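## Task

Place the yellow sponge fully inside the utility cart's top tray and leave the cart parked in the yellow bay so that each of its four wheels sits within the taped outline, touching none of the tape. The robot must not tip over or be left leaning, which counts as failure, and nothing may count as finished if it only stays put because the robot is holding it.

## Robot and tools

ROBOT. A Hello Robot Stretch 4 in simulation: an omni-wheel base, a lift sliding on a mast, one arm telescoping forward, a three-joint wrist (yaw, pitch, roll) and a two-finger gripper. It stands about 1.6 m tall; the base rim lies within 0.23 m of the base origin. Cameras: head_camera, head_left_camera, head_right_camera (fisheye) and wrist_camera. Loose objects can occasionally get a small shove from outside.

FRAMES. Base frame: origin on the floor below the base centre, x ahead, y to the left, z up. hand_pose is reported here as the point between the fingers, 0.015 m back from the tips; with all wrist joints at zero its axes line up with the base frame, though the printed position may be somewhat off. The odometry frame is where the base frame was when the scene began.

execute_actions. Argument "actions" is a list with one action, or empty to just read state and images. Argument "cameras" lists camera names (omitted, null or ["all"] gives all; [] gives none; a bad name rejects the call). An action may hold "base", "joints", or both, plus optional "pace" and "contact_limits"; or only {"end_of_arm": "enable_torque"}, which re-powers any wrist or gripper motor that shut itself off. Motions in one action begin together and may finish at different moments.
- base: exactly one relative move from the current base position (counted from the last reported state): {"translate_m": d} straight ahead in metres, forward positive, -2 to 2; {"strafe_m": d} sideways in metres, left positive, -2 to 2; {"rotate_rad": d} turn in place in radians, counter-clockwise seen from above positive, -3.2 to 3.2.
- joints: a dictionary of absolute joint targets by name: lift_m 0 to 1.2 m; arm_m 0 to 0.55 m extension; wrist_yaw_rad -1.134 to 4.276 (0 straight ahead, positive toward the left, 3.14 stowed back; past 3.4 the arm may obstruct); wrist_pitch_rad -1.117 to 4.259 (0 level, 1.57 pointing down); wrist_roll_rad -1.117 to 4.259 (0 keeps fingers level; positive turns clockwise viewed from behind the gripper); gripper_m 0 to 0.08 m finger gap. Done tolerances: ±0.004 for lift and arm, ±0.02 for yaw and roll, ±0.05 for pitch, ±0.002 for gripper. Joint targets outside range are clamped and reported; other bad values or unknown keys reject the entire call with no motion.
- pace: "slow", "default", "fast" or "max" (base up to 0.1/0.3/0.4/0.6 m/s and 1/2/3/4 rad/s). With lift above 0.2 at the start of a base move, speed is further capped, down to 0.3 m/s and 1 rad/s at lift 1.2.
- contact_limits: only {"arm_m": value}, 0 (gentlest) to 0.75 (firmest), default 0.5; how hard the arm may push before halting.
Anything you omit from an action may keep pushing toward its previous target without showing it in the status lines. If one call reports a stop, later calls of that reply in the scene are skipped.

wait: {"seconds": 0 to 10}; lets the scene run and returns the same readout. zoom_image: {"camera", "region": [x0, y0, x1, y1]} in pixels of that camera's last full image, top-left origin, at most 504 by 504. finished_scene: {"scene": current scene number}; irreversible, reports success, and opens the next task. Replying with no tool call ends everything.

READOUT. base_status and joint_status: "done"; "off_target" (stopped short, may still push); "contact_stop_at_<key>" (met resistance, that part goes slack: a loaded lift may sink, slack wheels may roll); "limit_stop_at_<name>", including own_body (self-collision, likely with gripper pitched up below -0.2 and rolled below -0.4 or above 4) and tilt (lean over 6 degrees: lift, arm and wheels slack until it eases); "torque_fault" (wrist or gripper motor limp until enable_torque). on_its_own lists uncommanded things; its "held at" is a held target, not a position. lidar_m: 12 distances in metres from the base origin, 30-degree sectors, first straight ahead, counter-clockwise (4th left, 7th behind, 10th right); "-" means nothing, or closer than 0.25 m; covers about 0.15 m up to robot height, misses glass, thin legs, much behind. wrist_depth_mm: 7x7 grid of median depths, 100 to 2000 mm, row by row from top left. base_odometry counts wheel turns (slip included), heading -3.142 to 3.142 left positive; if turned_by_wheels and turned_by_imu differ by over about 0.1 rad the base hit or slid, heading error roughly their difference. base_tilt in degrees, forward and right positive, fixed bias up to about 1.5. motor_effort: percent of maximum, positive toward higher joint values, bracket is the noisy peak; wheels positive means turning right; a level gripper carrying load shifts wrist_pitch effort.

GRIPPING. Close to a gap smaller than the object; lower squeezes harder, but once fingers touch the target only goes slightly past contact until reopened wider. A held object keeps gripper_m above the command and effort away from 0; "off_target" after closing means something is held. Effort beyond about 50 for long causes a torque fault and may drop the object.

CAUTIONS. Unfold at start with lift_m 0.4 and wrist_yaw_rad 0 together. Do not drive or turn with over 1 kg held and arm beyond 0.2, especially fast. Avoid strong sustained pushes or pulls, particularly with gripper high or a high contact limit; pressing the gripper into things can fault the wrist; a level gripper over about 2.7 kg faults it. A changed base_tilt may mean a wheel is on something. Avoid drops, slams and hard hits; shorter robot motion is better, so release everything before finishing.

Each tool is called after "Request:" as name(argument=value, ...) on one line, values as JSON.

## Session

Request:
execute_actions(actions=[])

Scene clock: 0.00 s.
base_odometry: x=+0.000 y=+0.000 heading=+0.000 (m, m, rad; odometry frame)
turned_by_wheels: +0.000 (rad since the last result)
turned_by_imu: +0.000 (rad since the last result)
base_tilt: forward=-0.1 right=-0.2 (deg)
lidar_m: 1.29 0.95 0.90 0.95 1.55 1.52 1.57 2.18 0.89 0.87 2.30 1.89
base_status: not commanded
joint_positions: lift_m=+0.255 arm_m=-0.003 wrist_yaw_rad=+3.225 wrist_pitch_rad=-0.008 wrist_roll_rad=-0.007 gripper_m=+0.040
joint_status: not commanded
motor_effort: lift_m=+20 arm_m=-1 wrist_yaw_rad=-1 wrist_pitch_rad=-9 wrist_roll_rad=+1 gripper_m=-1 wheel_0=+0 wheel_1=-1 wheel_2=+1 (%)
hand_pose: x=-0.0509 y=+0.0693 z=+0.4351 quat_wxyz=(-0.042, +0.004, -0.004, +0.999) (m; base frame)
wrist_depth_mm: - 137 137 1921 1661 1464 1336 / - 107 137 1921 1708 1499 1336 / - 113 137 1863 1708 1430 1336 / - 132 163 1863 1661 1537 1336 / 198 - - 1921 1708 1464 1336 / 217 1661 1661 1661 1464 1430 1308 / 216 1160 118 1138 113 - 1078
pictures: head_camera, head_left_camera, head_right_camera, wrist_camera
Images, in order (width x height): head_camera 420x560, head_left_camera 420x672, head_right_camera 420x672, wrist_camera 616x392.

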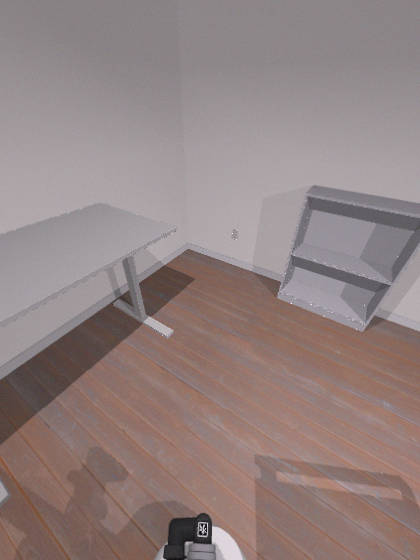

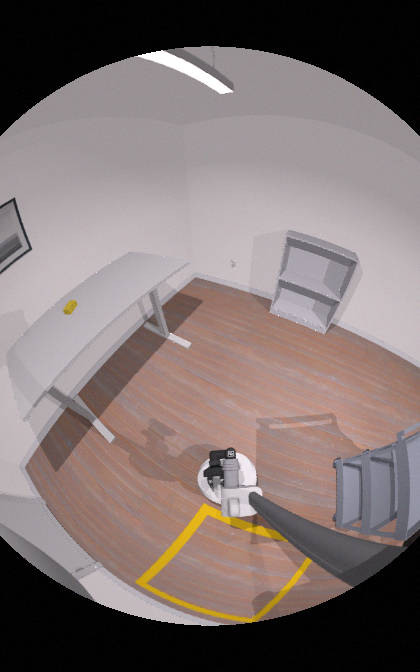

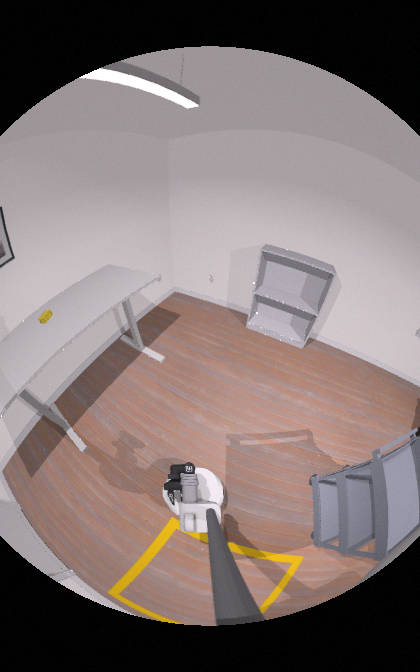

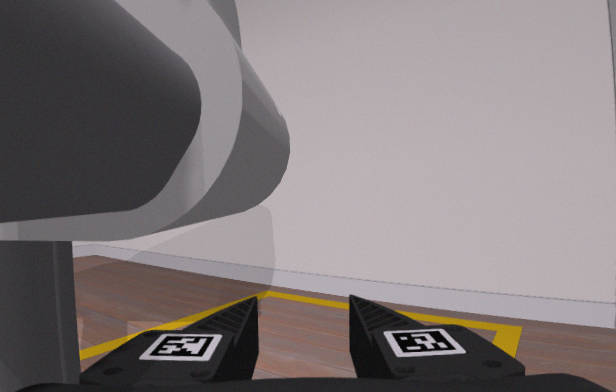

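Request:
zoom_image(camera="head_right_camera", region=[220, 380, 420, 640])

Request:
execute_actions(actions=[{"base":{"rotate_rad":-1.57},"joints":{"lift_m":0.4,"wrist_yaw_rad":0}}])

Region (220, 380, 420, 640) of head_right_camera's 420x672 image, scaled by 1.938, with more detail than that image has; it fills the left 388 columns of this view, and the rest is white.

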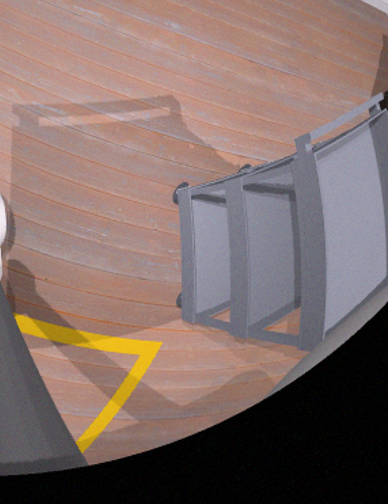

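Scene clock: 10.30 s.
base_odometry: x=+0.000 y=+0.000 heading=-1.569 (m, m, rad; odometry frame)
turned_by_wheels: -1.569 (rad since the last result)
turned_by_imu: -1.546 (rad since the last result)
base_tilt: forward=-0.1 right=-0.2 (deg)
lidar_m: 0.86 2.29 1.89 1.31 0.95 0.90 0.96 1.58 1.52 1.59 2.16 0.90
base_status: done
joint_positions: lift_m=+0.400 arm_m=-0.003 wrist_yaw_rad=+0.000 wrist_pitch_rad=-0.008 wrist_roll_rad=-0.007 gripper_m=+0.040
joint_status: all done
motor_effort: lift_m=+22(24) arm_m=-1(1) wrist_yaw_rad=-1(4) wrist_pitch_rad=-10(9) wrist_roll_rad=-1(1) gripper_m=-1(1) wheel_0=+4(11) wheel_1=+3(9) wheel_2=+2(8) (%)
hand_pose: x=+0.3810 y=-0.0873 z=+0.5797 quat_wxyz=(+1.000, -0.004, -0.004, +0.000) (m; base frame)
wrist_depth_mm: - - - - - - - / - - - 668 654 647 640 / - - - 931 - 1921 1921 / - - - - - 1983 1921 / - - - 668 661 654 654 / 1921 - - 1921 654 1756 1756 / 1397 1464 118 1078 113 - 1366
pictures: head_camera, head_left_camera, head_right_camera, wrist_camera
Images, in order (width x height): head_camera 420x560, head_left_camera 420x672, head_right_camera 420x672, wrist_camera 616x392.

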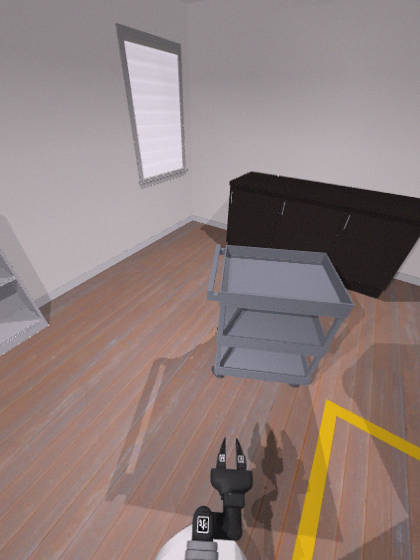

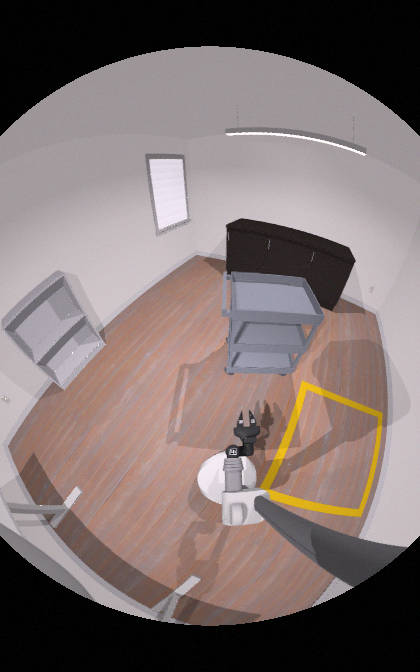

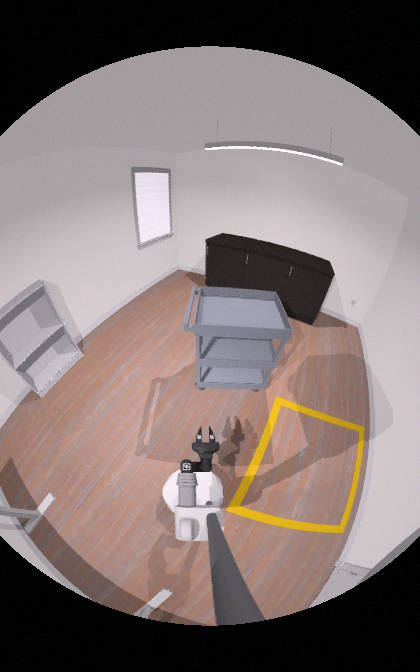

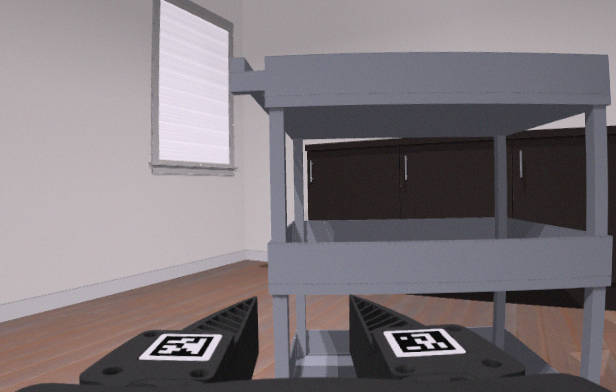

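Request:
execute_actions(actions=[{"base":{"rotate_rad":3.0},"joints":{"lift_m":0.9,"gripper_m":0.08}}])

Scene clock: 42.20 s.
base_odometry: x=+0.000 y=+0.000 heading=+1.430 (m, m, rad; odometry frame)
turned_by_wheels: +2.999 (rad since the last result)
turned_by_imu: +2.950 (rad since the last result)
base_tilt: forward=-0.1 right=-0.2 (deg)
lidar_m: 0.92 1.63 1.51 1.52 1.95 0.92 0.87 2.41 1.90 1.91 0.99 0.90
base_status: done
joint_positions: lift_m=+0.900 arm_m=-0.003 wrist_yaw_rad=+0.000 wrist_pitch_rad=-0.008 wrist_roll_rad=-0.007 gripper_m=+0.080
joint_status: all done
motor_effort: lift_m=+22(24) arm_m=-1(1) wrist_yaw_rad=-1(1) wrist_pitch_rad=-10(9) wrist_roll_rad=+0(0) gripper_m=+0(0) wheel_0=-4(13) wheel_1=-2(9) wheel_2=-2(10) (%)
hand_pose: x=+0.3811 y=-0.0874 z=+1.0797 quat_wxyz=(+1.000, -0.004, -0.004, +0.000) (m; base frame)
wrist_depth_mm: 1537 1863 1756 1576 1430 1308 1281 / 1537 1921 1756 1576 1430 1336 1255 / 1576 1921 1808 1618 1464 1336 1255 / 1576 1863 1756 1618 1499 1336 1281 / 1537 1863 1808 1366 1118 1078 946 / 1537 1863 1708 1661 715 634 676 / - 104 1708 1618 1118 - -
pictures: head_camera, head_left_camera, head_right_camera, wrist_camera
Images, in order (width x height): head_camera 420x560, head_left_camera 420x672, head_right_camera 420x672, wrist_camera 616x392.

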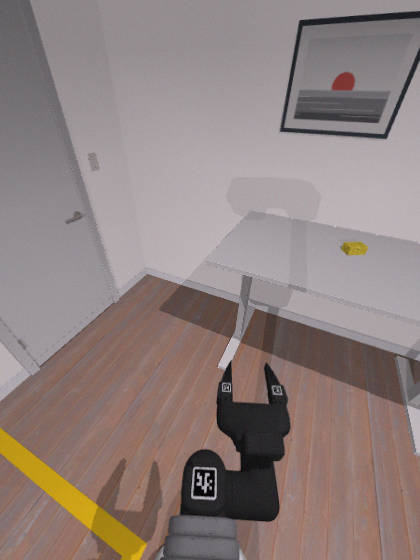

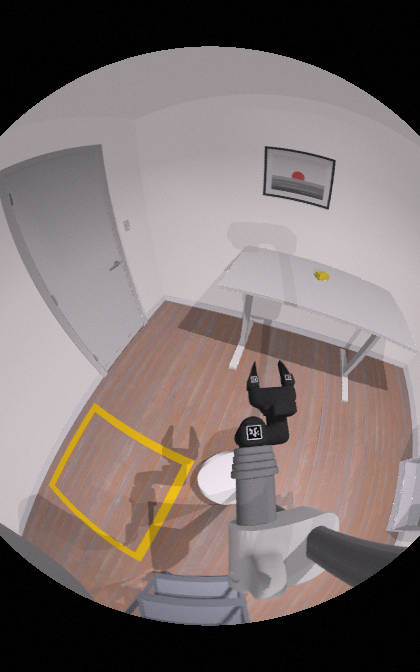

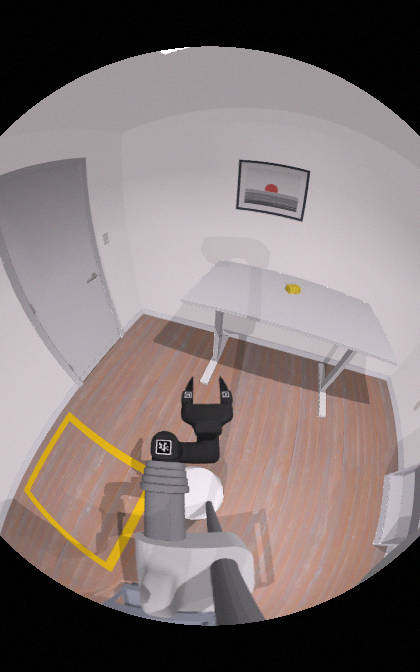

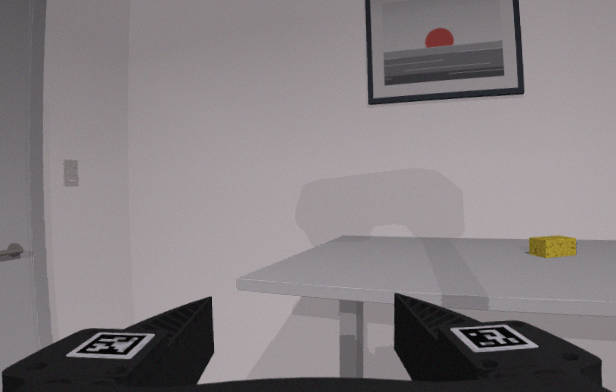

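Request:
execute_actions(actions=[{"base":{"rotate_rad":-0.41},"joints":{"lift_m":0.95}}], cameras=[])

Request:
execute_actions(actions=[{"base":{"strafe_m":-0.12}}], cameras=[])

Request:
execute_actions(actions=[{"base":{"translate_m":0.4}}], cameras=["head_camera","wrist_camera"])

Scene clock: 66.70 s.
base_odometry: x=+0.000 y=+0.000 heading=+1.021 (m, m, rad; odometry frame)
turned_by_wheels: -0.409 (rad since the last result)
turned_by_imu: -0.404 (rad since the last result)
base_tilt: forward=-0.1 right=-0.2 (deg)
lidar_m: 0.90 0.95 1.57 1.51 1.56 2.13 0.89 0.87 2.32 1.89 1.33 0.95
base_status: done
joint_positions: lift_m=+0.950 arm_m=-0.003 wrist_yaw_rad=+0.000 wrist_pitch_rad=-0.008 wrist_roll_rad=-0.007 gripper_m=+0.080
joint_status: all done
motor_effort: lift_m=+22(23) arm_m=-1(1) wrist_yaw_rad=+1(0) wrist_pitch_rad=-10(10) wrist_roll_rad=+0(0) gripper_m=+1(0) wheel_0=+5(7) wheel_1=+3(7) wheel_2=+2(10) (%)
hand_pose: x=+0.3810 y=-0.0874 z=+1.1297 quat_wxyz=(+1.000, -0.004, -0.004, +0.000) (m; base frame)
wrist_depth_mm: 1464 1464 1464 1499 1537 1537 1537 / 1464 1464 1464 1499 1537 1537 1537 / 1464 1499 1499 1499 1576 1537 1537 / 1464 1499 1499 1499 1537 1576 1576 / 1499 1499 1464 1464 1430 1336 1308 / 1499 759 866 842 750 732 866 / - 104 1464 1537 1499 - -
pictures: none
No camera images: the call's "cameras" was empty. Leave "cameras" out to get every camera's image.

Scene clock: 68.27 s.
base_odometry: x=+0.102 y=-0.063 heading=+1.021 (m, m, rad; odometry frame)
turned_by_wheels: +0.000 (rad since the last result)
turned_by_imu: +0.000 (rad since the last result)
base_tilt: forward=-0.1 right=-0.2 (deg)
lidar_m: 0.90 0.94 1.70 1.64 1.70 2.29 0.83 0.82 2.17 1.77 2.14 0.95
base_status: done
joint_positions: lift_m=+0.950 arm_m=-0.003 wrist_yaw_rad=+0.000 wrist_pitch_rad=-0.008 wrist_roll_rad=-0.007 gripper_m=+0.080
joint_status: not commanded
motor_effort: lift_m=+22(22) arm_m=-1(1) wrist_yaw_rad=+1(1) wrist_pitch_rad=-10(9) wrist_roll_rad=+0(0) gripper_m=+1(0) wheel_0=+3(13) wheel_1=-1(11) wheel_2=+0(1) (%)
hand_pose: x=+0.3810 y=-0.0874 z=+1.1297 quat_wxyz=(+1.000, -0.004, -0.004, +0.000) (m; base frame)
wrist_depth_mm: 1499 1430 1430 1464 1537 1537 1537 / 1464 1464 1499 1537 1499 1537 1576 / 1464 1499 1537 1537 1537 1537 1576 / 1464 1464 1499 1537 1537 1537 1618 / 1464 1499 1499 1430 1430 1366 1576 / 831 759 854 842 759 732 842 / - 104 1537 1537 1537 - -
pictures: none
No camera images: the call's "cameras" was empty. Leave "cameras" out to get every camera's image.

Scene clock: 71.07 s.
base_odometry: x=+0.311 y=+0.278 heading=+1.021 (m, m, rad; odometry frame)
turned_by_wheels: +0.000 (rad since the last result)
turned_by_imu: -0.001 (rad since the last result)
base_tilt: forward=+0.0 right=-0.2 (deg)
lidar_m: 0.52 0.52 0.74 1.61 1.69 2.30 1.21 1.19 1.85 1.76 0.75 0.55
base_status: done
joint_positions: lift_m=+0.950 arm_m=-0.003 wrist_yaw_rad=+0.000 wrist_pitch_rad=-0.008 wrist_roll_rad=-0.007 gripper_m=+0.080
joint_status: not commanded
motor_effort: lift_m=+22(22) arm_m=-1(1) wrist_yaw_rad=-1(0) wrist_pitch_rad=-10(9) wrist_roll_rad=+0(0) gripper_m=+2(1) wheel_0=+3(8) wheel_1=+2(8) wheel_2=-2(9) (%)
hand_pose: x=+0.3811 y=-0.0874 z=+1.1297 quat_wxyz=(+1.000, -0.004, -0.004, +0.000) (m; base frame)
wrist_depth_mm: 1060 1060 1060 1118 1118 1118 1138 / 1060 1060 1060 1118 1098 1118 1138 / 1078 1098 1078 1118 1098 1138 1138 / 1078 1098 1098 1098 1138 1138 1138 / 1078 1078 1098 1098 1138 1118 1138 / 750 759 788 723 691 723 699 / - 104 477 530 469 - -
pictures: head_camera, wrist_camera
Images, in order (width x height): head_camera 420x560, wrist_camera 616x392.

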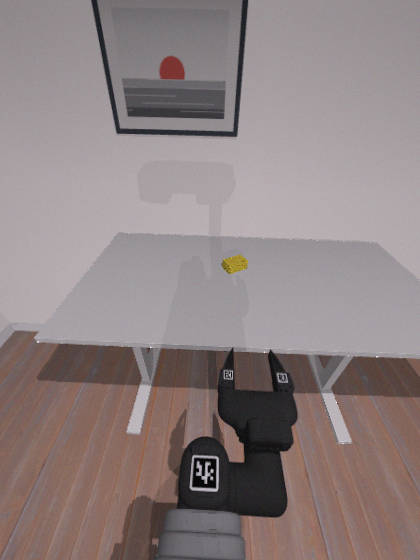

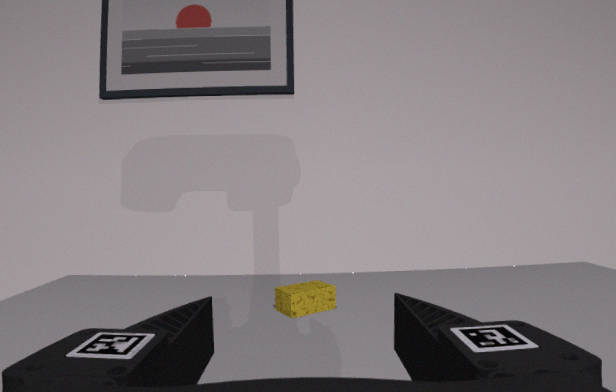

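Request:
zoom_image(camera="head_camera", region=[190, 230, 290, 310])

Request:
zoom_image(camera="wrist_camera", region=[240, 250, 380, 340])

Region (190, 230, 290, 310) of head_camera's 420x560 image, scaled by 5.040, with more detail than that image has; it fills the top 403 rows of this view, and the rest is white.

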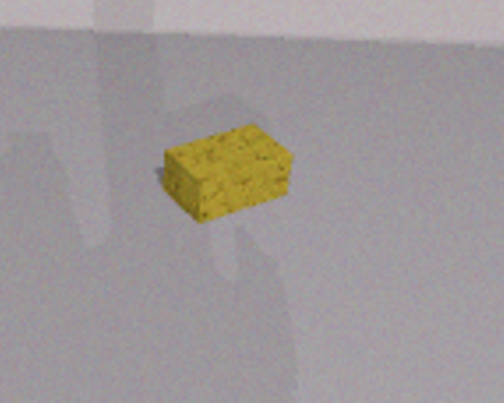

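Region (240, 250, 380, 340) of wrist_camera's 616x392 image, scaled by 3.600; it fills the top 324 rows of this view, and the rest is white.

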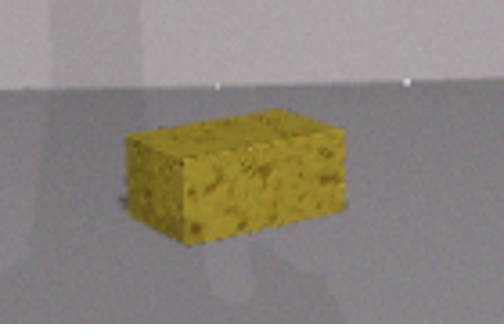

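Request:
execute_actions(actions=[{"joints":{"lift_m":1.2,"wrist_yaw_rad":-1.05,"wrist_pitch_rad":1.5,"arm_m":0.3}}], cameras=["head_camera","wrist_camera"])

Scene clock: 96.80 s.
base_odometry: x=+0.311 y=+0.278 heading=+1.021 (m, m, rad; odometry frame)
turned_by_wheels: +0.000 (rad since the last result)
turned_by_imu: -0.002 (rad since the last result)
base_tilt: forward=-0.1 right=-0.2 (deg)
lidar_m: 0.51 0.54 0.74 1.62 1.71 2.31 1.21 1.24 1.85 1.78 0.77 0.54
base_status: not commanded
joint_positions: lift_m=+1.199 arm_m=+0.299 wrist_yaw_rad=-1.050 wrist_pitch_rad=+1.500 wrist_roll_rad=-0.007 gripper_m=+0.080
joint_status: all done
motor_effort: lift_m=+22(24) arm_m=+5(4) wrist_yaw_rad=-1(4) wrist_pitch_rad=-1(8) wrist_roll_rad=+1(0) gripper_m=+0(1) wheel_0=+3(3) wheel_1=+1(1) wheel_2=-1(1) (%)
hand_pose: x=+0.4016 y=-0.0566 z=+1.1654 quat_wxyz=(+0.634, +0.339, +0.591, -0.365) (m; base frame)
wrist_depth_mm: 375 377 379 1366 1397 1366 1397 / 375 375 375 1366 1366 1336 1366 / 368 373 392 1336 1366 1336 1397 / 368 370 1366 1336 1308 1366 1336 / 366 366 1336 1336 1160 1336 1366 / 364 366 1281 1308 1098 1025 1336 / - 104 1336 1308 1098 - -
pictures: head_camera, wrist_camera
Images, in order (width x height): head_camera 420x560, wrist_camera 616x392.

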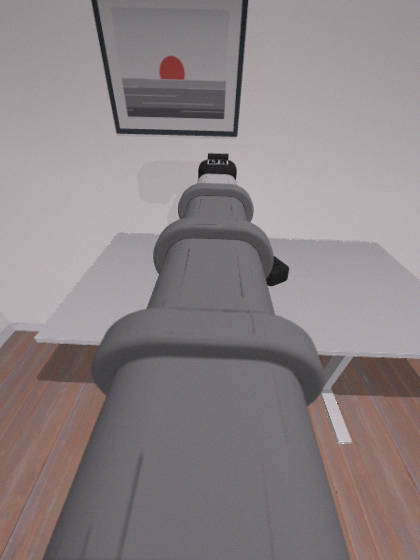

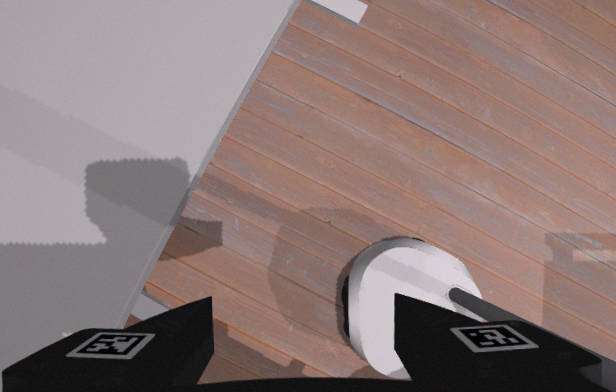

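Request:
execute_actions(actions=[{"base":{"translate_m":0.3},"joints":{"arm_m":0.52}}], cameras=["head_right_camera","wrist_camera"])

Scene clock: 118.17 s.
base_odometry: x=+0.467 y=+0.534 heading=+1.022 (m, m, rad; odometry frame)
turned_by_wheels: +0.001 (rad since the last result)
turned_by_imu: -0.001 (rad since the last result)
base_tilt: forward=+0.0 right=-0.2 (deg)
lidar_m: 0.25 0.25 0.30 1.61 1.71 2.32 1.51 3.01 1.86 0.91 0.32 0.25
base_status: done
joint_positions: lift_m=+1.199 arm_m=+0.519 wrist_yaw_rad=-1.050 wrist_pitch_rad=+1.500 wrist_roll_rad=-0.007 gripper_m=+0.080
joint_status: all done
motor_effort: lift_m=+22(22) arm_m=+5(6) wrist_yaw_rad=-1(2) wrist_pitch_rad=-2(2) wrist_roll_rad=+0(0) gripper_m=+1(1) wheel_0=+5(8) wheel_1=+4(8) wheel_2=-2(10) (%)
hand_pose: x=+0.6216 y=-0.0565 z=+1.1654 quat_wxyz=(+0.634, +0.339, +0.591, -0.365) (m; base frame)
wrist_depth_mm: 373 375 377 379 379 379 384 / 373 375 375 377 379 379 379 / 370 370 370 375 375 375 375 / 366 368 370 325 373 373 375 / 366 366 366 368 370 370 370 / 362 362 366 366 366 368 370 / - 104 362 364 366 - -
pictures: head_right_camera, wrist_camera
Images, in order (width x height): head_right_camera 420x672, wrist_camera 616x392.

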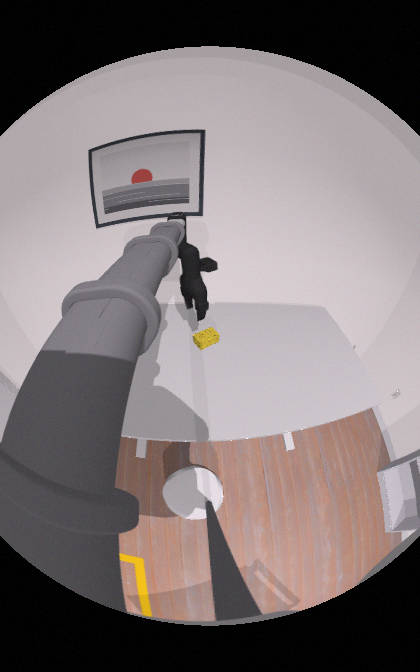

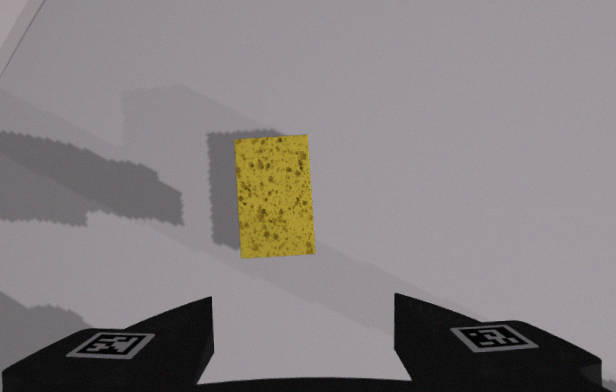

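Request:
execute_actions(actions=[{"base":{"strafe_m":-0.038},"joints":{"arm_m":0.55,"lift_m":1.12}}], cameras=[])

Request:
execute_actions(actions=[{"base":{"translate_m":0.024}}], cameras=["head_right_camera","wrist_camera"])

Scene clock: 141.47 s.
base_odometry: x=+0.500 y=+0.514 heading=+1.022 (m, m, rad; odometry frame)
turned_by_wheels: +0.000 (rad since the last result)
turned_by_imu: -0.002 (rad since the last result)
base_tilt: forward=+0.0 right=-0.2 (deg)
lidar_m: 0.25 0.25 0.31 1.67 1.75 2.36 1.49 1.80 1.81 0.90 0.34 0.25
base_status: done
joint_positions: lift_m=+1.120 arm_m=+0.546 wrist_yaw_rad=-1.050 wrist_pitch_rad=+1.500 wrist_roll_rad=-0.007 gripper_m=+0.080
joint_status: all done
joint sent to its limit — the command would take arm_m past its upper limit, so that joint was sent only as far as its limit.
motor_effort: lift_m=+18(21) arm_m=+5(6) wrist_yaw_rad=-2(0) wrist_pitch_rad=-2(2) wrist_roll_rad=+0(0) gripper_m=+0(1) wheel_0=+0(13) wheel_1=-3(11) wheel_2=+0(1) (%)
hand_pose: x=+0.6489 y=-0.0565 z=+1.0862 quat_wxyz=(+0.634, +0.339, +0.591, -0.365) (m; base frame)
wrist_depth_mm: 294 294 296 297 297 298 300 / 294 293 294 296 297 298 297 / 290 291 291 293 293 296 296 / 289 289 289 290 291 294 293 / 286 287 287 245 290 291 291 / 285 286 242 243 287 290 289 / - 104 263 285 285 - -
pictures: none
No camera images: the call's "cameras" was empty. Leave "cameras" out to get every camera's image.

Scene clock: 142.37 s.
base_odometry: x=+0.512 y=+0.535 heading=+1.022 (m, m, rad; odometry frame)
turned_by_wheels: +0.000 (rad since the last result)
turned_by_imu: +0.000 (rad since the last result)
base_tilt: forward=-0.1 right=-0.2 (deg)
lidar_m: 0.25 0.25 0.29 1.65 1.75 2.38 1.53 2.96 1.80 0.80 0.30 0.25
base_status: done
joint_positions: lift_m=+1.120 arm_m=+0.546 wrist_yaw_rad=-1.050 wrist_pitch_rad=+1.500 wrist_roll_rad=-0.007 gripper_m=+0.080
joint_status: not commanded
motor_effort: lift_m=+18(18) arm_m=+5(5) wrist_yaw_rad=+0(0) wrist_pitch_rad=-2(2) wrist_roll_rad=+0(1) gripper_m=+0(1) wheel_0=+3(10) wheel_1=+2(7) wheel_2=+0(12) (%)
hand_pose: x=+0.6489 y=-0.0565 z=+1.0862 quat_wxyz=(+0.634, +0.339, +0.591, -0.365) (m; base frame)
wrist_depth_mm: 293 296 296 297 298 300 300 / 291 293 294 296 296 297 298 / 290 291 293 293 294 294 297 / 289 290 291 293 293 293 294 / 286 289 289 245 290 291 293 / 285 286 287 243 245 290 290 / - 104 285 263 264 - -
pictures: head_right_camera, wrist_camera
Images, in order (width x height): head_right_camera 420x672, wrist_camera 616x392.

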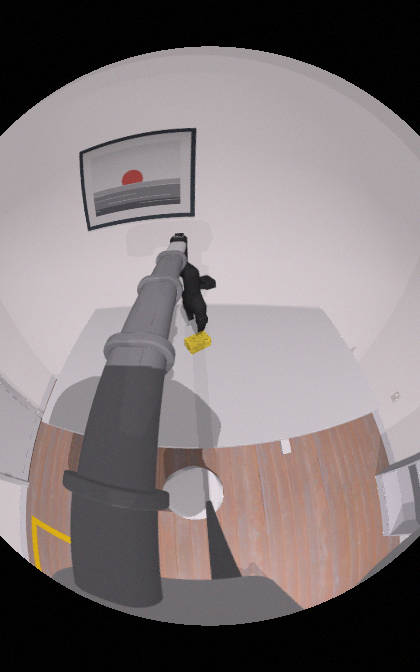

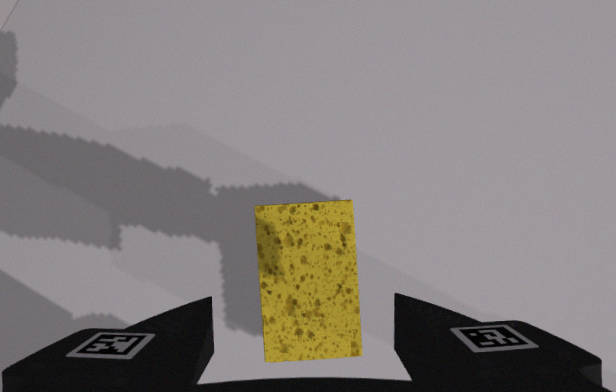

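Request:
execute_actions(actions=[{"joints":{"lift_m":1.025},"pace":"slow"}], cameras=["wrist_camera"])

Scene clock: 147.97 s.
base_odometry: x=+0.512 y=+0.535 heading=+1.022 (m, m, rad; odometry frame)
turned_by_wheels: +0.000 (rad since the last result)
turned_by_imu: -0.002 (rad since the last result)
base_tilt: forward=-0.1 right=-0.2 (deg)
lidar_m: 0.25 0.25 0.30 1.64 1.75 2.39 1.52 2.95 1.82 0.80 0.29 0.25
base_status: not commanded
joint_positions: lift_m=+1.025 arm_m=+0.546 wrist_yaw_rad=-1.050 wrist_pitch_rad=+1.500 wrist_roll_rad=-0.007 gripper_m=+0.080
joint_status: all done
motor_effort: lift_m=+17(18) arm_m=+5(5) wrist_yaw_rad=+1(0) wrist_pitch_rad=-2(2) wrist_roll_rad=+1(1) gripper_m=+0(2) wheel_0=+3(3) wheel_1=+2(2) wheel_2=-1(1) (%)
hand_pose: x=+0.6489 y=-0.0565 z=+0.9913 quat_wxyz=(+0.634, +0.339, +0.591, -0.365) (m; base frame)
wrist_depth_mm: 198 198 198 199 200 201 - / 196 197 197 198 199 200 200 / 195 195 196 198 198 198 199 / 193 195 195 151 196 197 198 / 193 193 193 149 195 195 196 / 191 191 149 148 149 195 195 / - 104 147 147 148 - -
pictures: wrist_camera
Images, in order (width x height): wrist_camera 616x392.

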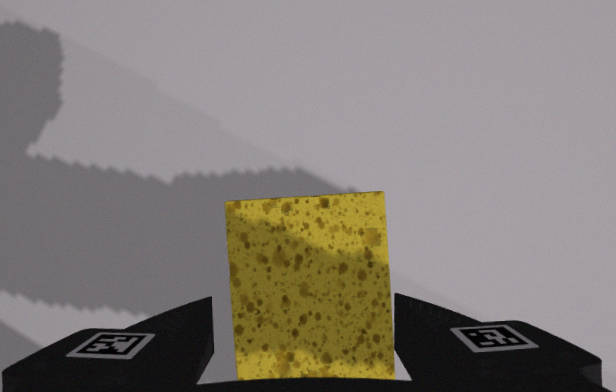

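Request:
execute_actions(actions=[{"joints":{"gripper_m":0.045}}], cameras=["wrist_camera"])

Request:
execute_actions(actions=[{"joints":{"lift_m":1.15}}], cameras=["wrist_camera"])

Scene clock: 152.53 s.
base_odometry: x=+0.512 y=+0.535 heading=+1.022 (m, m, rad; odometry frame)
turned_by_wheels: +0.000 (rad since the last result)
turned_by_imu: -0.001 (rad since the last result)
base_tilt: forward=+0.0 right=-0.2 (deg)
lidar_m: 0.25 0.25 0.28 1.65 1.76 2.35 1.51 2.96 1.83 0.80 0.28 0.25
base_status: not commanded
joint_positions: lift_m=+1.025 arm_m=+0.546 wrist_yaw_rad=-1.050 wrist_pitch_rad=+1.500 wrist_roll_rad=-0.007 gripper_m=+0.059
joint_status: gripper_m off_target (ended at +0.059, target +0.045)
on_its_own: gripper_m is held at +0.054, not at your +0.045, by its contact guard: the fingers met something
motor_effort: lift_m=+17(17) arm_m=+5(5) wrist_yaw_rad=+0(1) wrist_pitch_rad=-3(3) wrist_roll_rad=+0(1) gripper_m=-34(35) wheel_0=+3(3) wheel_1=+2(2) wheel_2=-1(0) (%)
hand_pose: x=+0.6489 y=-0.0565 z=+0.9913 quat_wxyz=(+0.634, +0.339, +0.591, -0.365) (m; base frame)
wrist_depth_mm: 198 198 199 200 200 202 - / 196 197 197 198 199 200 200 / 195 195 196 197 198 198 199 / 193 194 195 151 196 196 197 / 192 193 193 150 194 196 196 / 191 191 148 148 148 193 195 / 190 - 137 147 144 - -
pictures: wrist_camera
Images, in order (width x height): wrist_camera 616x392.

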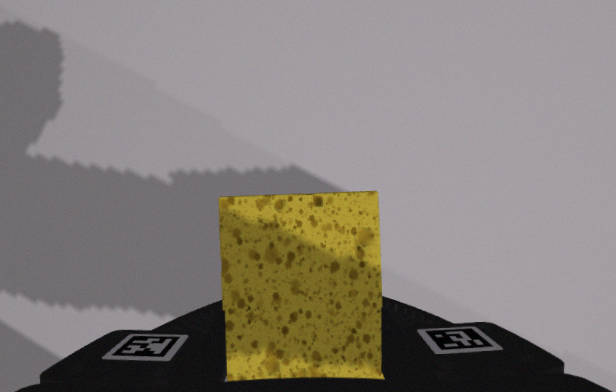

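Scene clock: 154.10 s.
base_odometry: x=+0.512 y=+0.535 heading=+1.022 (m, m, rad; odometry frame)
turned_by_wheels: +0.000 (rad since the last result)
turned_by_imu: -0.001 (rad since the last result)
base_tilt: forward=-0.1 right=-0.2 (deg)
lidar_m: 0.25 0.25 0.28 1.66 1.75 2.38 1.52 2.96 1.81 0.83 0.29 0.25
base_status: not commanded
joint_positions: lift_m=+1.150 arm_m=+0.546 wrist_yaw_rad=-1.050 wrist_pitch_rad=+1.500 wrist_roll_rad=-0.007 gripper_m=+0.059
joint_status: all done
on_its_own: gripper_m is held at +0.054, not at your +0.045, by its contact guard: the fingers met something
motor_effort: lift_m=+22(24) arm_m=+5(5) wrist_yaw_rad=+1(1) wrist_pitch_rad=-2(2) wrist_roll_rad=+1(1) gripper_m=-34(34) wheel_0=+3(3) wheel_1=+2(2) wheel_2=-1(1) (%)
hand_pose: x=+0.6489 y=-0.0565 z=+1.1159 quat_wxyz=(+0.634, +0.339, +0.591, -0.365) (m; base frame)
wrist_depth_mm: 325 327 327 327 330 330 330 / 322 324 324 325 327 329 329 / 320 320 324 324 324 325 327 / 319 317 319 150 322 324 324 / 315 317 315 149 320 322 324 / 314 314 148 148 149 319 319 / 312 - 137 147 144 - -
pictures: wrist_camera
Images, in order (width x height): wrist_camera 616x392.

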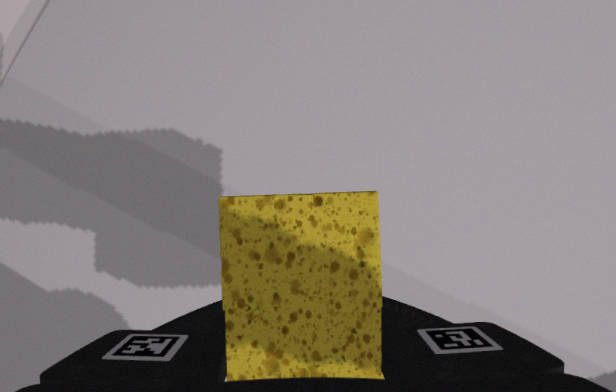

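Request:
execute_actions(actions=[{"base":{"translate_m":-0.75},"joints":{"arm_m":0.0,"lift_m":1.15}}], cameras=[])

Request:
execute_actions(actions=[{"base":{"rotate_rad":-2.75},"joints":{"lift_m":1.1,"wrist_yaw_rad":0}}])

Scene clock: 166.83 s.
base_odometry: x=+0.121 y=-0.105 heading=+1.021 (m, m, rad; odometry frame)
turned_by_wheels: -0.001 (rad since the last result)
turned_by_imu: -0.003 (rad since the last result)
base_tilt: forward=-0.1 right=-0.2 (deg)
lidar_m: 0.93 0.97 1.74 1.67 1.74 2.33 0.80 0.79 2.15 1.74 2.12 0.96
base_status: done
joint_positions: lift_m=+1.150 arm_m=+0.001 wrist_yaw_rad=-1.050 wrist_pitch_rad=+1.500 wrist_roll_rad=-0.007 gripper_m=+0.059
joint_status: all done
on_its_own: gripper_m is held at +0.054, not at your +0.045, by its contact guard: the fingers met something
motor_effort: lift_m=+21(23) arm_m=-5(6) wrist_yaw_rad=+1(1) wrist_pitch_rad=-2(2) wrist_roll_rad=+0(1) gripper_m=-35(34) wheel_0=-5(3) wheel_1=-3(6) wheel_2=+1(13) (%)
hand_pose: x=+0.1035 y=-0.0565 z=+1.1160 quat_wxyz=(+0.634, +0.339, +0.591, -0.365) (m; base frame)
wrist_depth_mm: 1308 1308 1308 1308 1308 1336 1336 / 1281 1308 1308 1308 1308 1336 1336 / 1308 1281 1281 1281 1308 1308 1308 / 1281 1281 1281 150 1308 1281 1308 / 1255 1281 1308 150 750 1308 1281 / 1281 1281 148 148 148 349 1281 / 1255 - 137 147 144 - -
pictures: none
No camera images: the call's "cameras" was empty. Leave "cameras" out to get every camera's image.

Scene clock: 170.50 s.
base_odometry: x=+0.121 y=-0.105 heading=-1.728 (m, m, rad; odometry frame)
turned_by_wheels: -2.749 (rad since the last result)
turned_by_imu: -2.706 (rad since the last result)
base_tilt: forward=+0.0 right=-0.2 (deg)
lidar_m: 0.78 2.23 1.72 1.75 1.03 0.93 0.95 1.85 1.69 1.70 2.09 0.84
base_status: done
joint_positions: lift_m=+1.100 arm_m=+0.001 wrist_yaw_rad=+0.000 wrist_pitch_rad=+1.500 wrist_roll_rad=-0.007 gripper_m=+0.059
joint_status: all done
on_its_own: gripper_m is held at +0.054, not at your +0.045, by its contact guard: the fingers met something
motor_effort: lift_m=+18(20) arm_m=-5(5) wrist_yaw_rad=+0(5) wrist_pitch_rad=-2(3) wrist_roll_rad=-1(0) gripper_m=-35(34) wheel_0=+5(9) wheel_1=+3(7) wheel_2=+3(7) (%)
hand_pose: x=+0.1869 y=-0.0874 z=+1.0662 quat_wxyz=(+0.732, -0.003, +0.682, +0.002) (m; base frame)
wrist_depth_mm: 1255 1281 1255 1255 1281 1281 1255 / 1255 1229 1229 1255 1255 1281 1281 / 1229 1255 1255 1229 1229 1255 1255 / 1229 1255 1255 150 1229 1229 1255 / 1229 1229 1008 149 1229 1255 1255 / 1229 1229 148 148 148 1229 1255 / 1205 - 137 148 144 - -
pictures: head_camera, head_left_camera, head_right_camera, wrist_camera
Images, in order (width x height): head_camera 420x560, head_left_camera 420x672, head_right_camera 420x672, wrist_camera 616x392.

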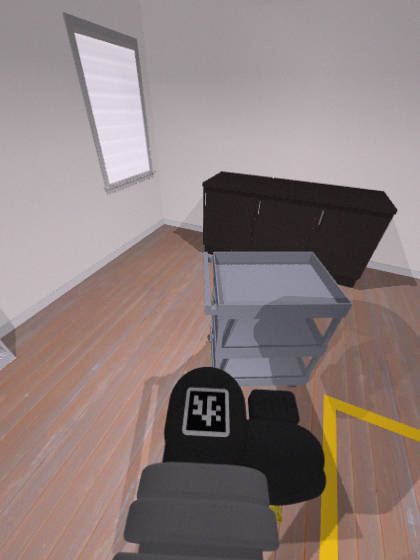

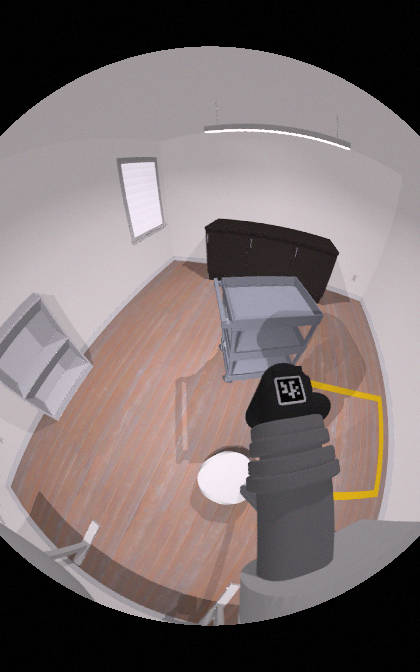

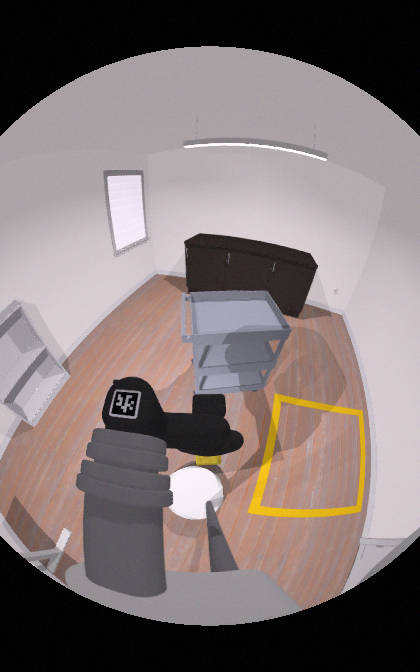

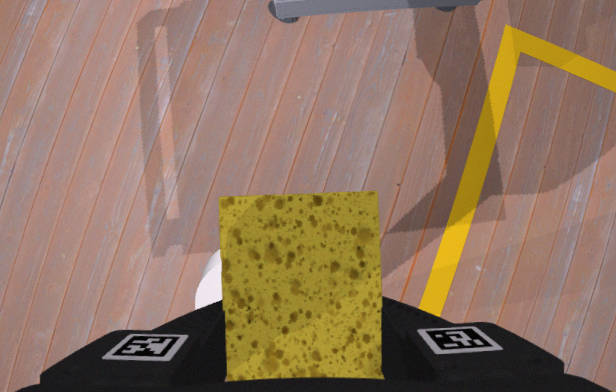

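Request:
execute_actions(actions=[{"base":{"strafe_m":-0.23},"joints":{"arm_m":0.54}}], cameras=[])

Request:
execute_actions(actions=[{"base":{"translate_m":0.3}}])

Scene clock: 179.67 s.
base_odometry: x=-0.107 y=-0.069 heading=-1.728 (m, m, rad; odometry frame)
turned_by_wheels: +0.000 (rad since the last result)
turned_by_imu: -0.001 (rad since the last result)
base_tilt: forward=+0.0 right=-0.1 (deg)
lidar_m: 0.79 0.82 1.93 1.94 1.11 1.03 1.04 1.60 1.46 1.48 1.82 0.85
base_status: done
joint_positions: lift_m=+1.100 arm_m=+0.539 wrist_yaw_rad=+0.000 wrist_pitch_rad=+1.500 wrist_roll_rad=-0.008 gripper_m=+0.059
joint_status: all done
on_its_own: gripper_m is held at +0.054, not at your +0.045, by its contact guard: the fingers met something
motor_effort: lift_m=+18(18) arm_m=+5(4) wrist_yaw_rad=+1(2) wrist_pitch_rad=-2(3) wrist_roll_rad=+1(1) gripper_m=-35(34) wheel_0=+3(10) wheel_1=-1(11) wheel_2=+0(1) (%)
hand_pose: x=+0.7250 y=-0.0874 z=+1.0662 quat_wxyz=(+0.732, -0.003, +0.682, +0.003) (m; base frame)
wrist_depth_mm: 430 433 433 439 439 439 439 / 430 430 433 433 436 436 433 / 430 430 430 430 433 430 1255 / 1229 1229 750 151 1229 1255 1255 / 1205 1229 1255 150 1255 1229 1229 / 1205 1229 148 148 148 1229 1229 / 1229 - 137 148 144 - -
pictures: none
No camera images: the call's "cameras" was empty. Leave "cameras" out to get every camera's image.

Scene clock: 182.13 s.
base_odometry: x=-0.153 y=-0.365 heading=-1.727 (m, m, rad; odometry frame)
turned_by_wheels: +0.001 (rad since the last result)
turned_by_imu: +0.000 (rad since the last result)
base_tilt: forward=-0.1 right=-0.2 (deg)
lidar_m: 0.47 0.51 1.82 1.87 1.42 1.30 1.31 1.72 1.58 1.58 1.95 0.52
base_status: done
joint_positions: lift_m=+1.100 arm_m=+0.539 wrist_yaw_rad=+0.000 wrist_pitch_rad=+1.500 wrist_roll_rad=-0.007 gripper_m=+0.059
joint_status: not commanded
on_its_own: gripper_m is held at +0.054, not at your +0.045, by its contact guard: the fingers met something
motor_effort: lift_m=+18(18) arm_m=+5(6) wrist_yaw_rad=+0(2) wrist_pitch_rad=-2(2) wrist_roll_rad=+1(0) gripper_m=-34(34) wheel_0=+6(10) wheel_1=+2(5) wheel_2=-1(12) (%)
hand_pose: x=+0.7250 y=-0.0874 z=+1.0662 quat_wxyz=(+0.732, -0.003, +0.682, +0.003) (m; base frame)
wrist_depth_mm: 387 394 421 433 439 439 413 / 427 430 433 433 433 439 424 / 427 430 430 430 433 433 424 / 424 424 427 151 430 430 427 / 421 421 424 150 427 430 430 / 415 421 148 148 149 424 424 / 402 - 137 147 144 - -
pictures: head_camera, head_left_camera, head_right_camera, wrist_camera
Images, in order (width x height): head_camera 420x560, head_left_camera 420x672, head_right_camera 420x672, wrist_camera 616x392.

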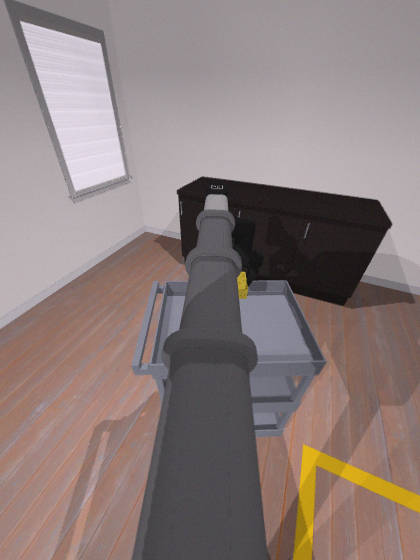

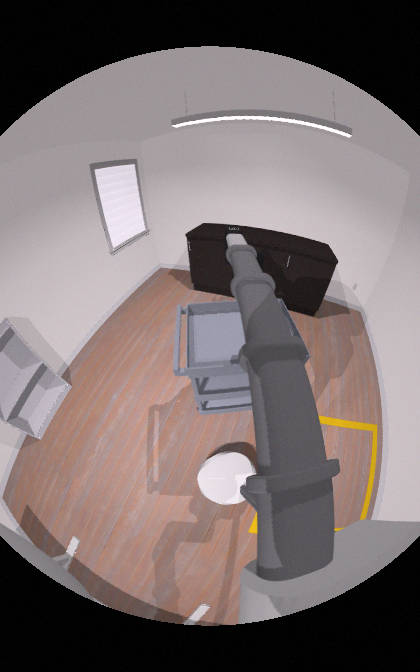

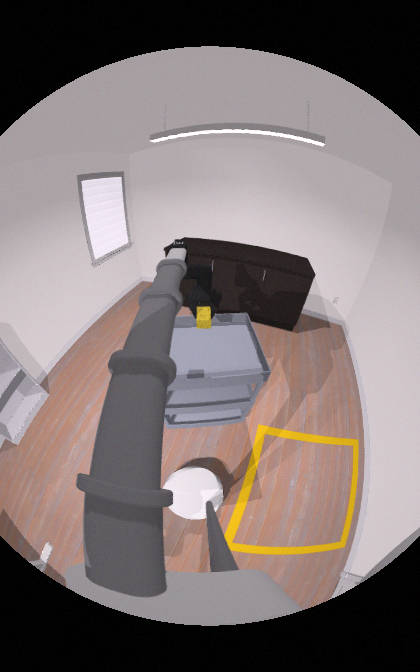

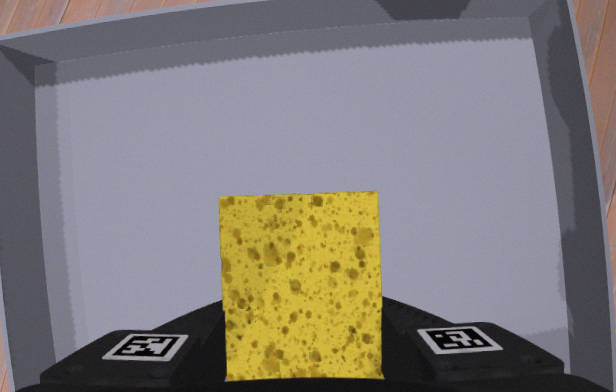

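Request:
execute_actions(actions=[{"joints":{"lift_m":0.875}}], cameras=["wrist_camera"])

Scene clock: 190.43 s.
base_odometry: x=-0.153 y=-0.365 heading=-1.727 (m, m, rad; odometry frame)
turned_by_wheels: +0.000 (rad since the last result)
turned_by_imu: -0.002 (rad since the last result)
base_tilt: forward=+0.0 right=-0.2 (deg)
lidar_m: 0.49 0.51 1.85 1.86 1.42 1.30 1.31 1.73 1.56 1.59 1.95 0.53
base_status: not commanded
joint_positions: lift_m=+0.875 arm_m=+0.539 wrist_yaw_rad=+0.000 wrist_pitch_rad=+1.500 wrist_roll_rad=-0.007 gripper_m=+0.059
joint_status: all done
on_its_own: gripper_m is held at +0.054, not at your +0.045, by its contact guard: the fingers met something
motor_effort: lift_m=+18(18) arm_m=+5(5) wrist_yaw_rad=+0(2) wrist_pitch_rad=-3(2) wrist_roll_rad=+1(1) gripper_m=-35(34) wheel_0=+6(5) wheel_1=+2(2) wheel_2=-1(1) (%)
hand_pose: x=+0.7250 y=-0.0874 z=+0.8412 quat_wxyz=(+0.732, -0.003, +0.682, +0.003) (m; base frame)
wrist_depth_mm: 203 204 204 205 205 206 - / 202 203 203 203 204 205 205 / 201 202 202 203 203 203 204 / 199 200 200 150 202 202 202 / 198 198 199 149 200 201 201 / 197 197 148 148 148 200 200 / 196 - 137 147 144 - -
pictures: wrist_camera
Images, in order (width x height): wrist_camera 616x392.

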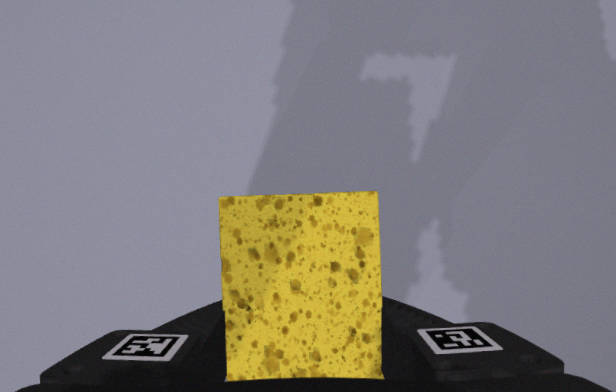

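Request:
execute_actions(actions=[{"joints":{"gripper_m":0.08}}], cameras=[])

Request:
execute_actions(actions=[{"joints":{"lift_m":1.05}}])

Scene clock: 194.70 s.
base_odometry: x=-0.153 y=-0.365 heading=-1.727 (m, m, rad; odometry frame)
turned_by_wheels: +0.000 (rad since the last result)
turned_by_imu: -0.001 (rad since the last result)
base_tilt: forward=-0.1 right=-0.2 (deg)
lidar_m: 0.48 0.53 1.83 1.85 1.43 1.30 1.31 1.72 1.56 1.58 1.96 0.54
base_status: not commanded
joint_positions: lift_m=+0.875 arm_m=+0.539 wrist_yaw_rad=+0.000 wrist_pitch_rad=+1.500 wrist_roll_rad=-0.008 gripper_m=+0.080
joint_status: all done
motor_effort: lift_m=+18(18) arm_m=+5(5) wrist_yaw_rad=+0(0) wrist_pitch_rad=-1(2) wrist_roll_rad=+2(0) gripper_m=+1(32) wheel_0=+6(5) wheel_1=+2(2) wheel_2=-1(1) (%)
hand_pose: x=+0.7250 y=-0.0874 z=+0.8412 quat_wxyz=(+0.732, -0.003, +0.682, +0.003) (m; base frame)
wrist_depth_mm: 204 203 204 205 206 206 - / 202 203 204 203 204 205 205 / 201 201 202 202 203 203 204 / 200 200 200 201 201 202 202 / 198 199 198 155 200 201 202 / 197 197 154 154 154 199 200 / - 104 153 153 153 - -
pictures: none
No camera images: the call's "cameras" was empty. Leave "cameras" out to get every camera's image.

Scene clock: 196.50 s.
base_odometry: x=-0.153 y=-0.365 heading=-1.727 (m, m, rad; odometry frame)
turned_by_wheels: +0.000 (rad since the last result)
turned_by_imu: -0.001 (rad since the last result)
base_tilt: forward=-0.1 right=-0.2 (deg)
lidar_m: 0.49 0.51 1.84 1.85 1.43 1.30 1.31 1.72 1.57 1.58 1.95 0.53
base_status: not commanded
joint_positions: lift_m=+1.050 arm_m=+0.539 wrist_yaw_rad=+0.000 wrist_pitch_rad=+1.500 wrist_roll_rad=-0.007 gripper_m=+0.080
joint_status: all done
motor_effort: lift_m=+22(23) arm_m=+5(5) wrist_yaw_rad=-1(1) wrist_pitch_rad=-2(2) wrist_roll_rad=+1(0) gripper_m=+1(1) wheel_0=+5(6) wheel_1=+2(3) wheel_2=-1(1) (%)
hand_pose: x=+0.7250 y=-0.0874 z=+1.0159 quat_wxyz=(+0.732, -0.003, +0.682, +0.003) (m; base frame)
wrist_depth_mm: 373 382 382 384 382 387 387 / 379 382 379 382 382 384 384 / 377 375 377 379 379 382 384 / 375 375 377 377 377 382 379 / 370 375 373 330 375 375 377 / 368 370 373 329 373 375 375 / - 104 368 370 370 - -
pictures: head_camera, head_left_camera, head_right_camera, wrist_camera
Images, in order (width x height): head_camera 420x560, head_left_camera 420x672, head_right_camera 420x672, wrist_camera 616x392.

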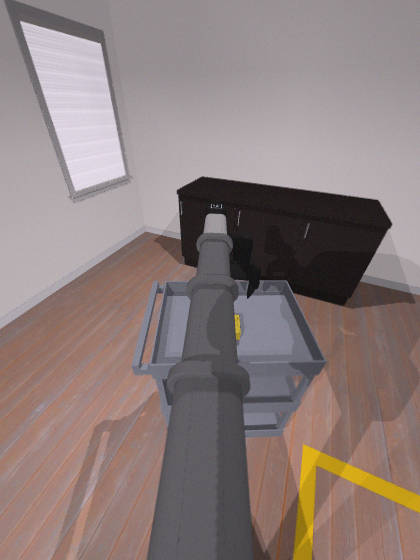

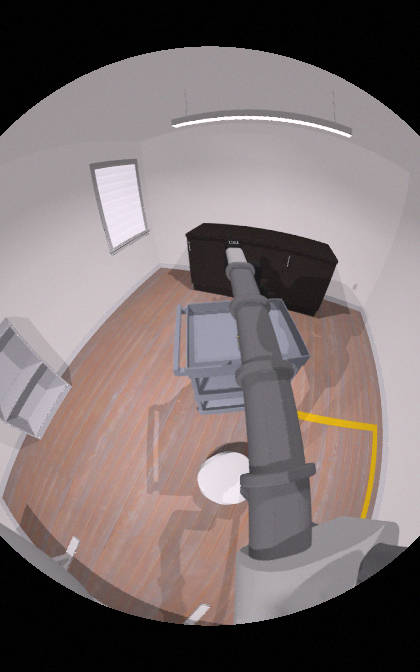

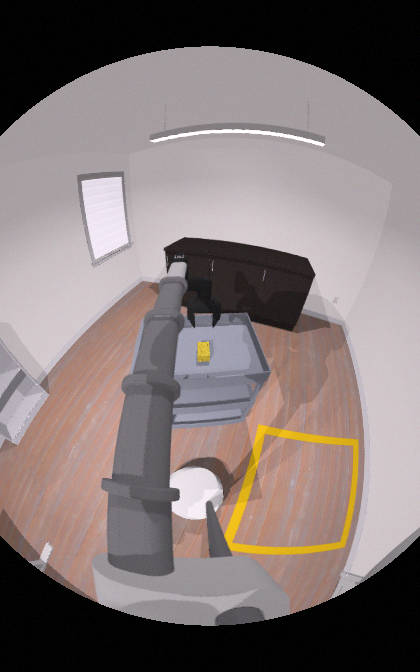

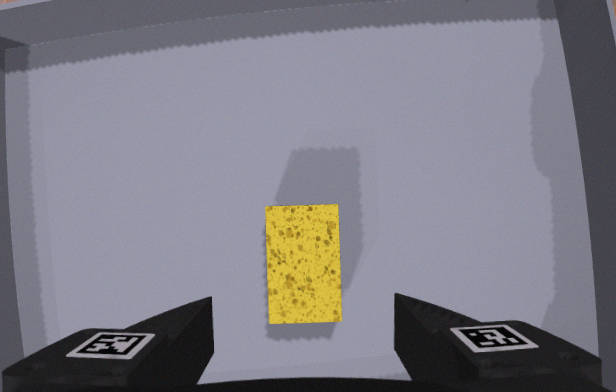

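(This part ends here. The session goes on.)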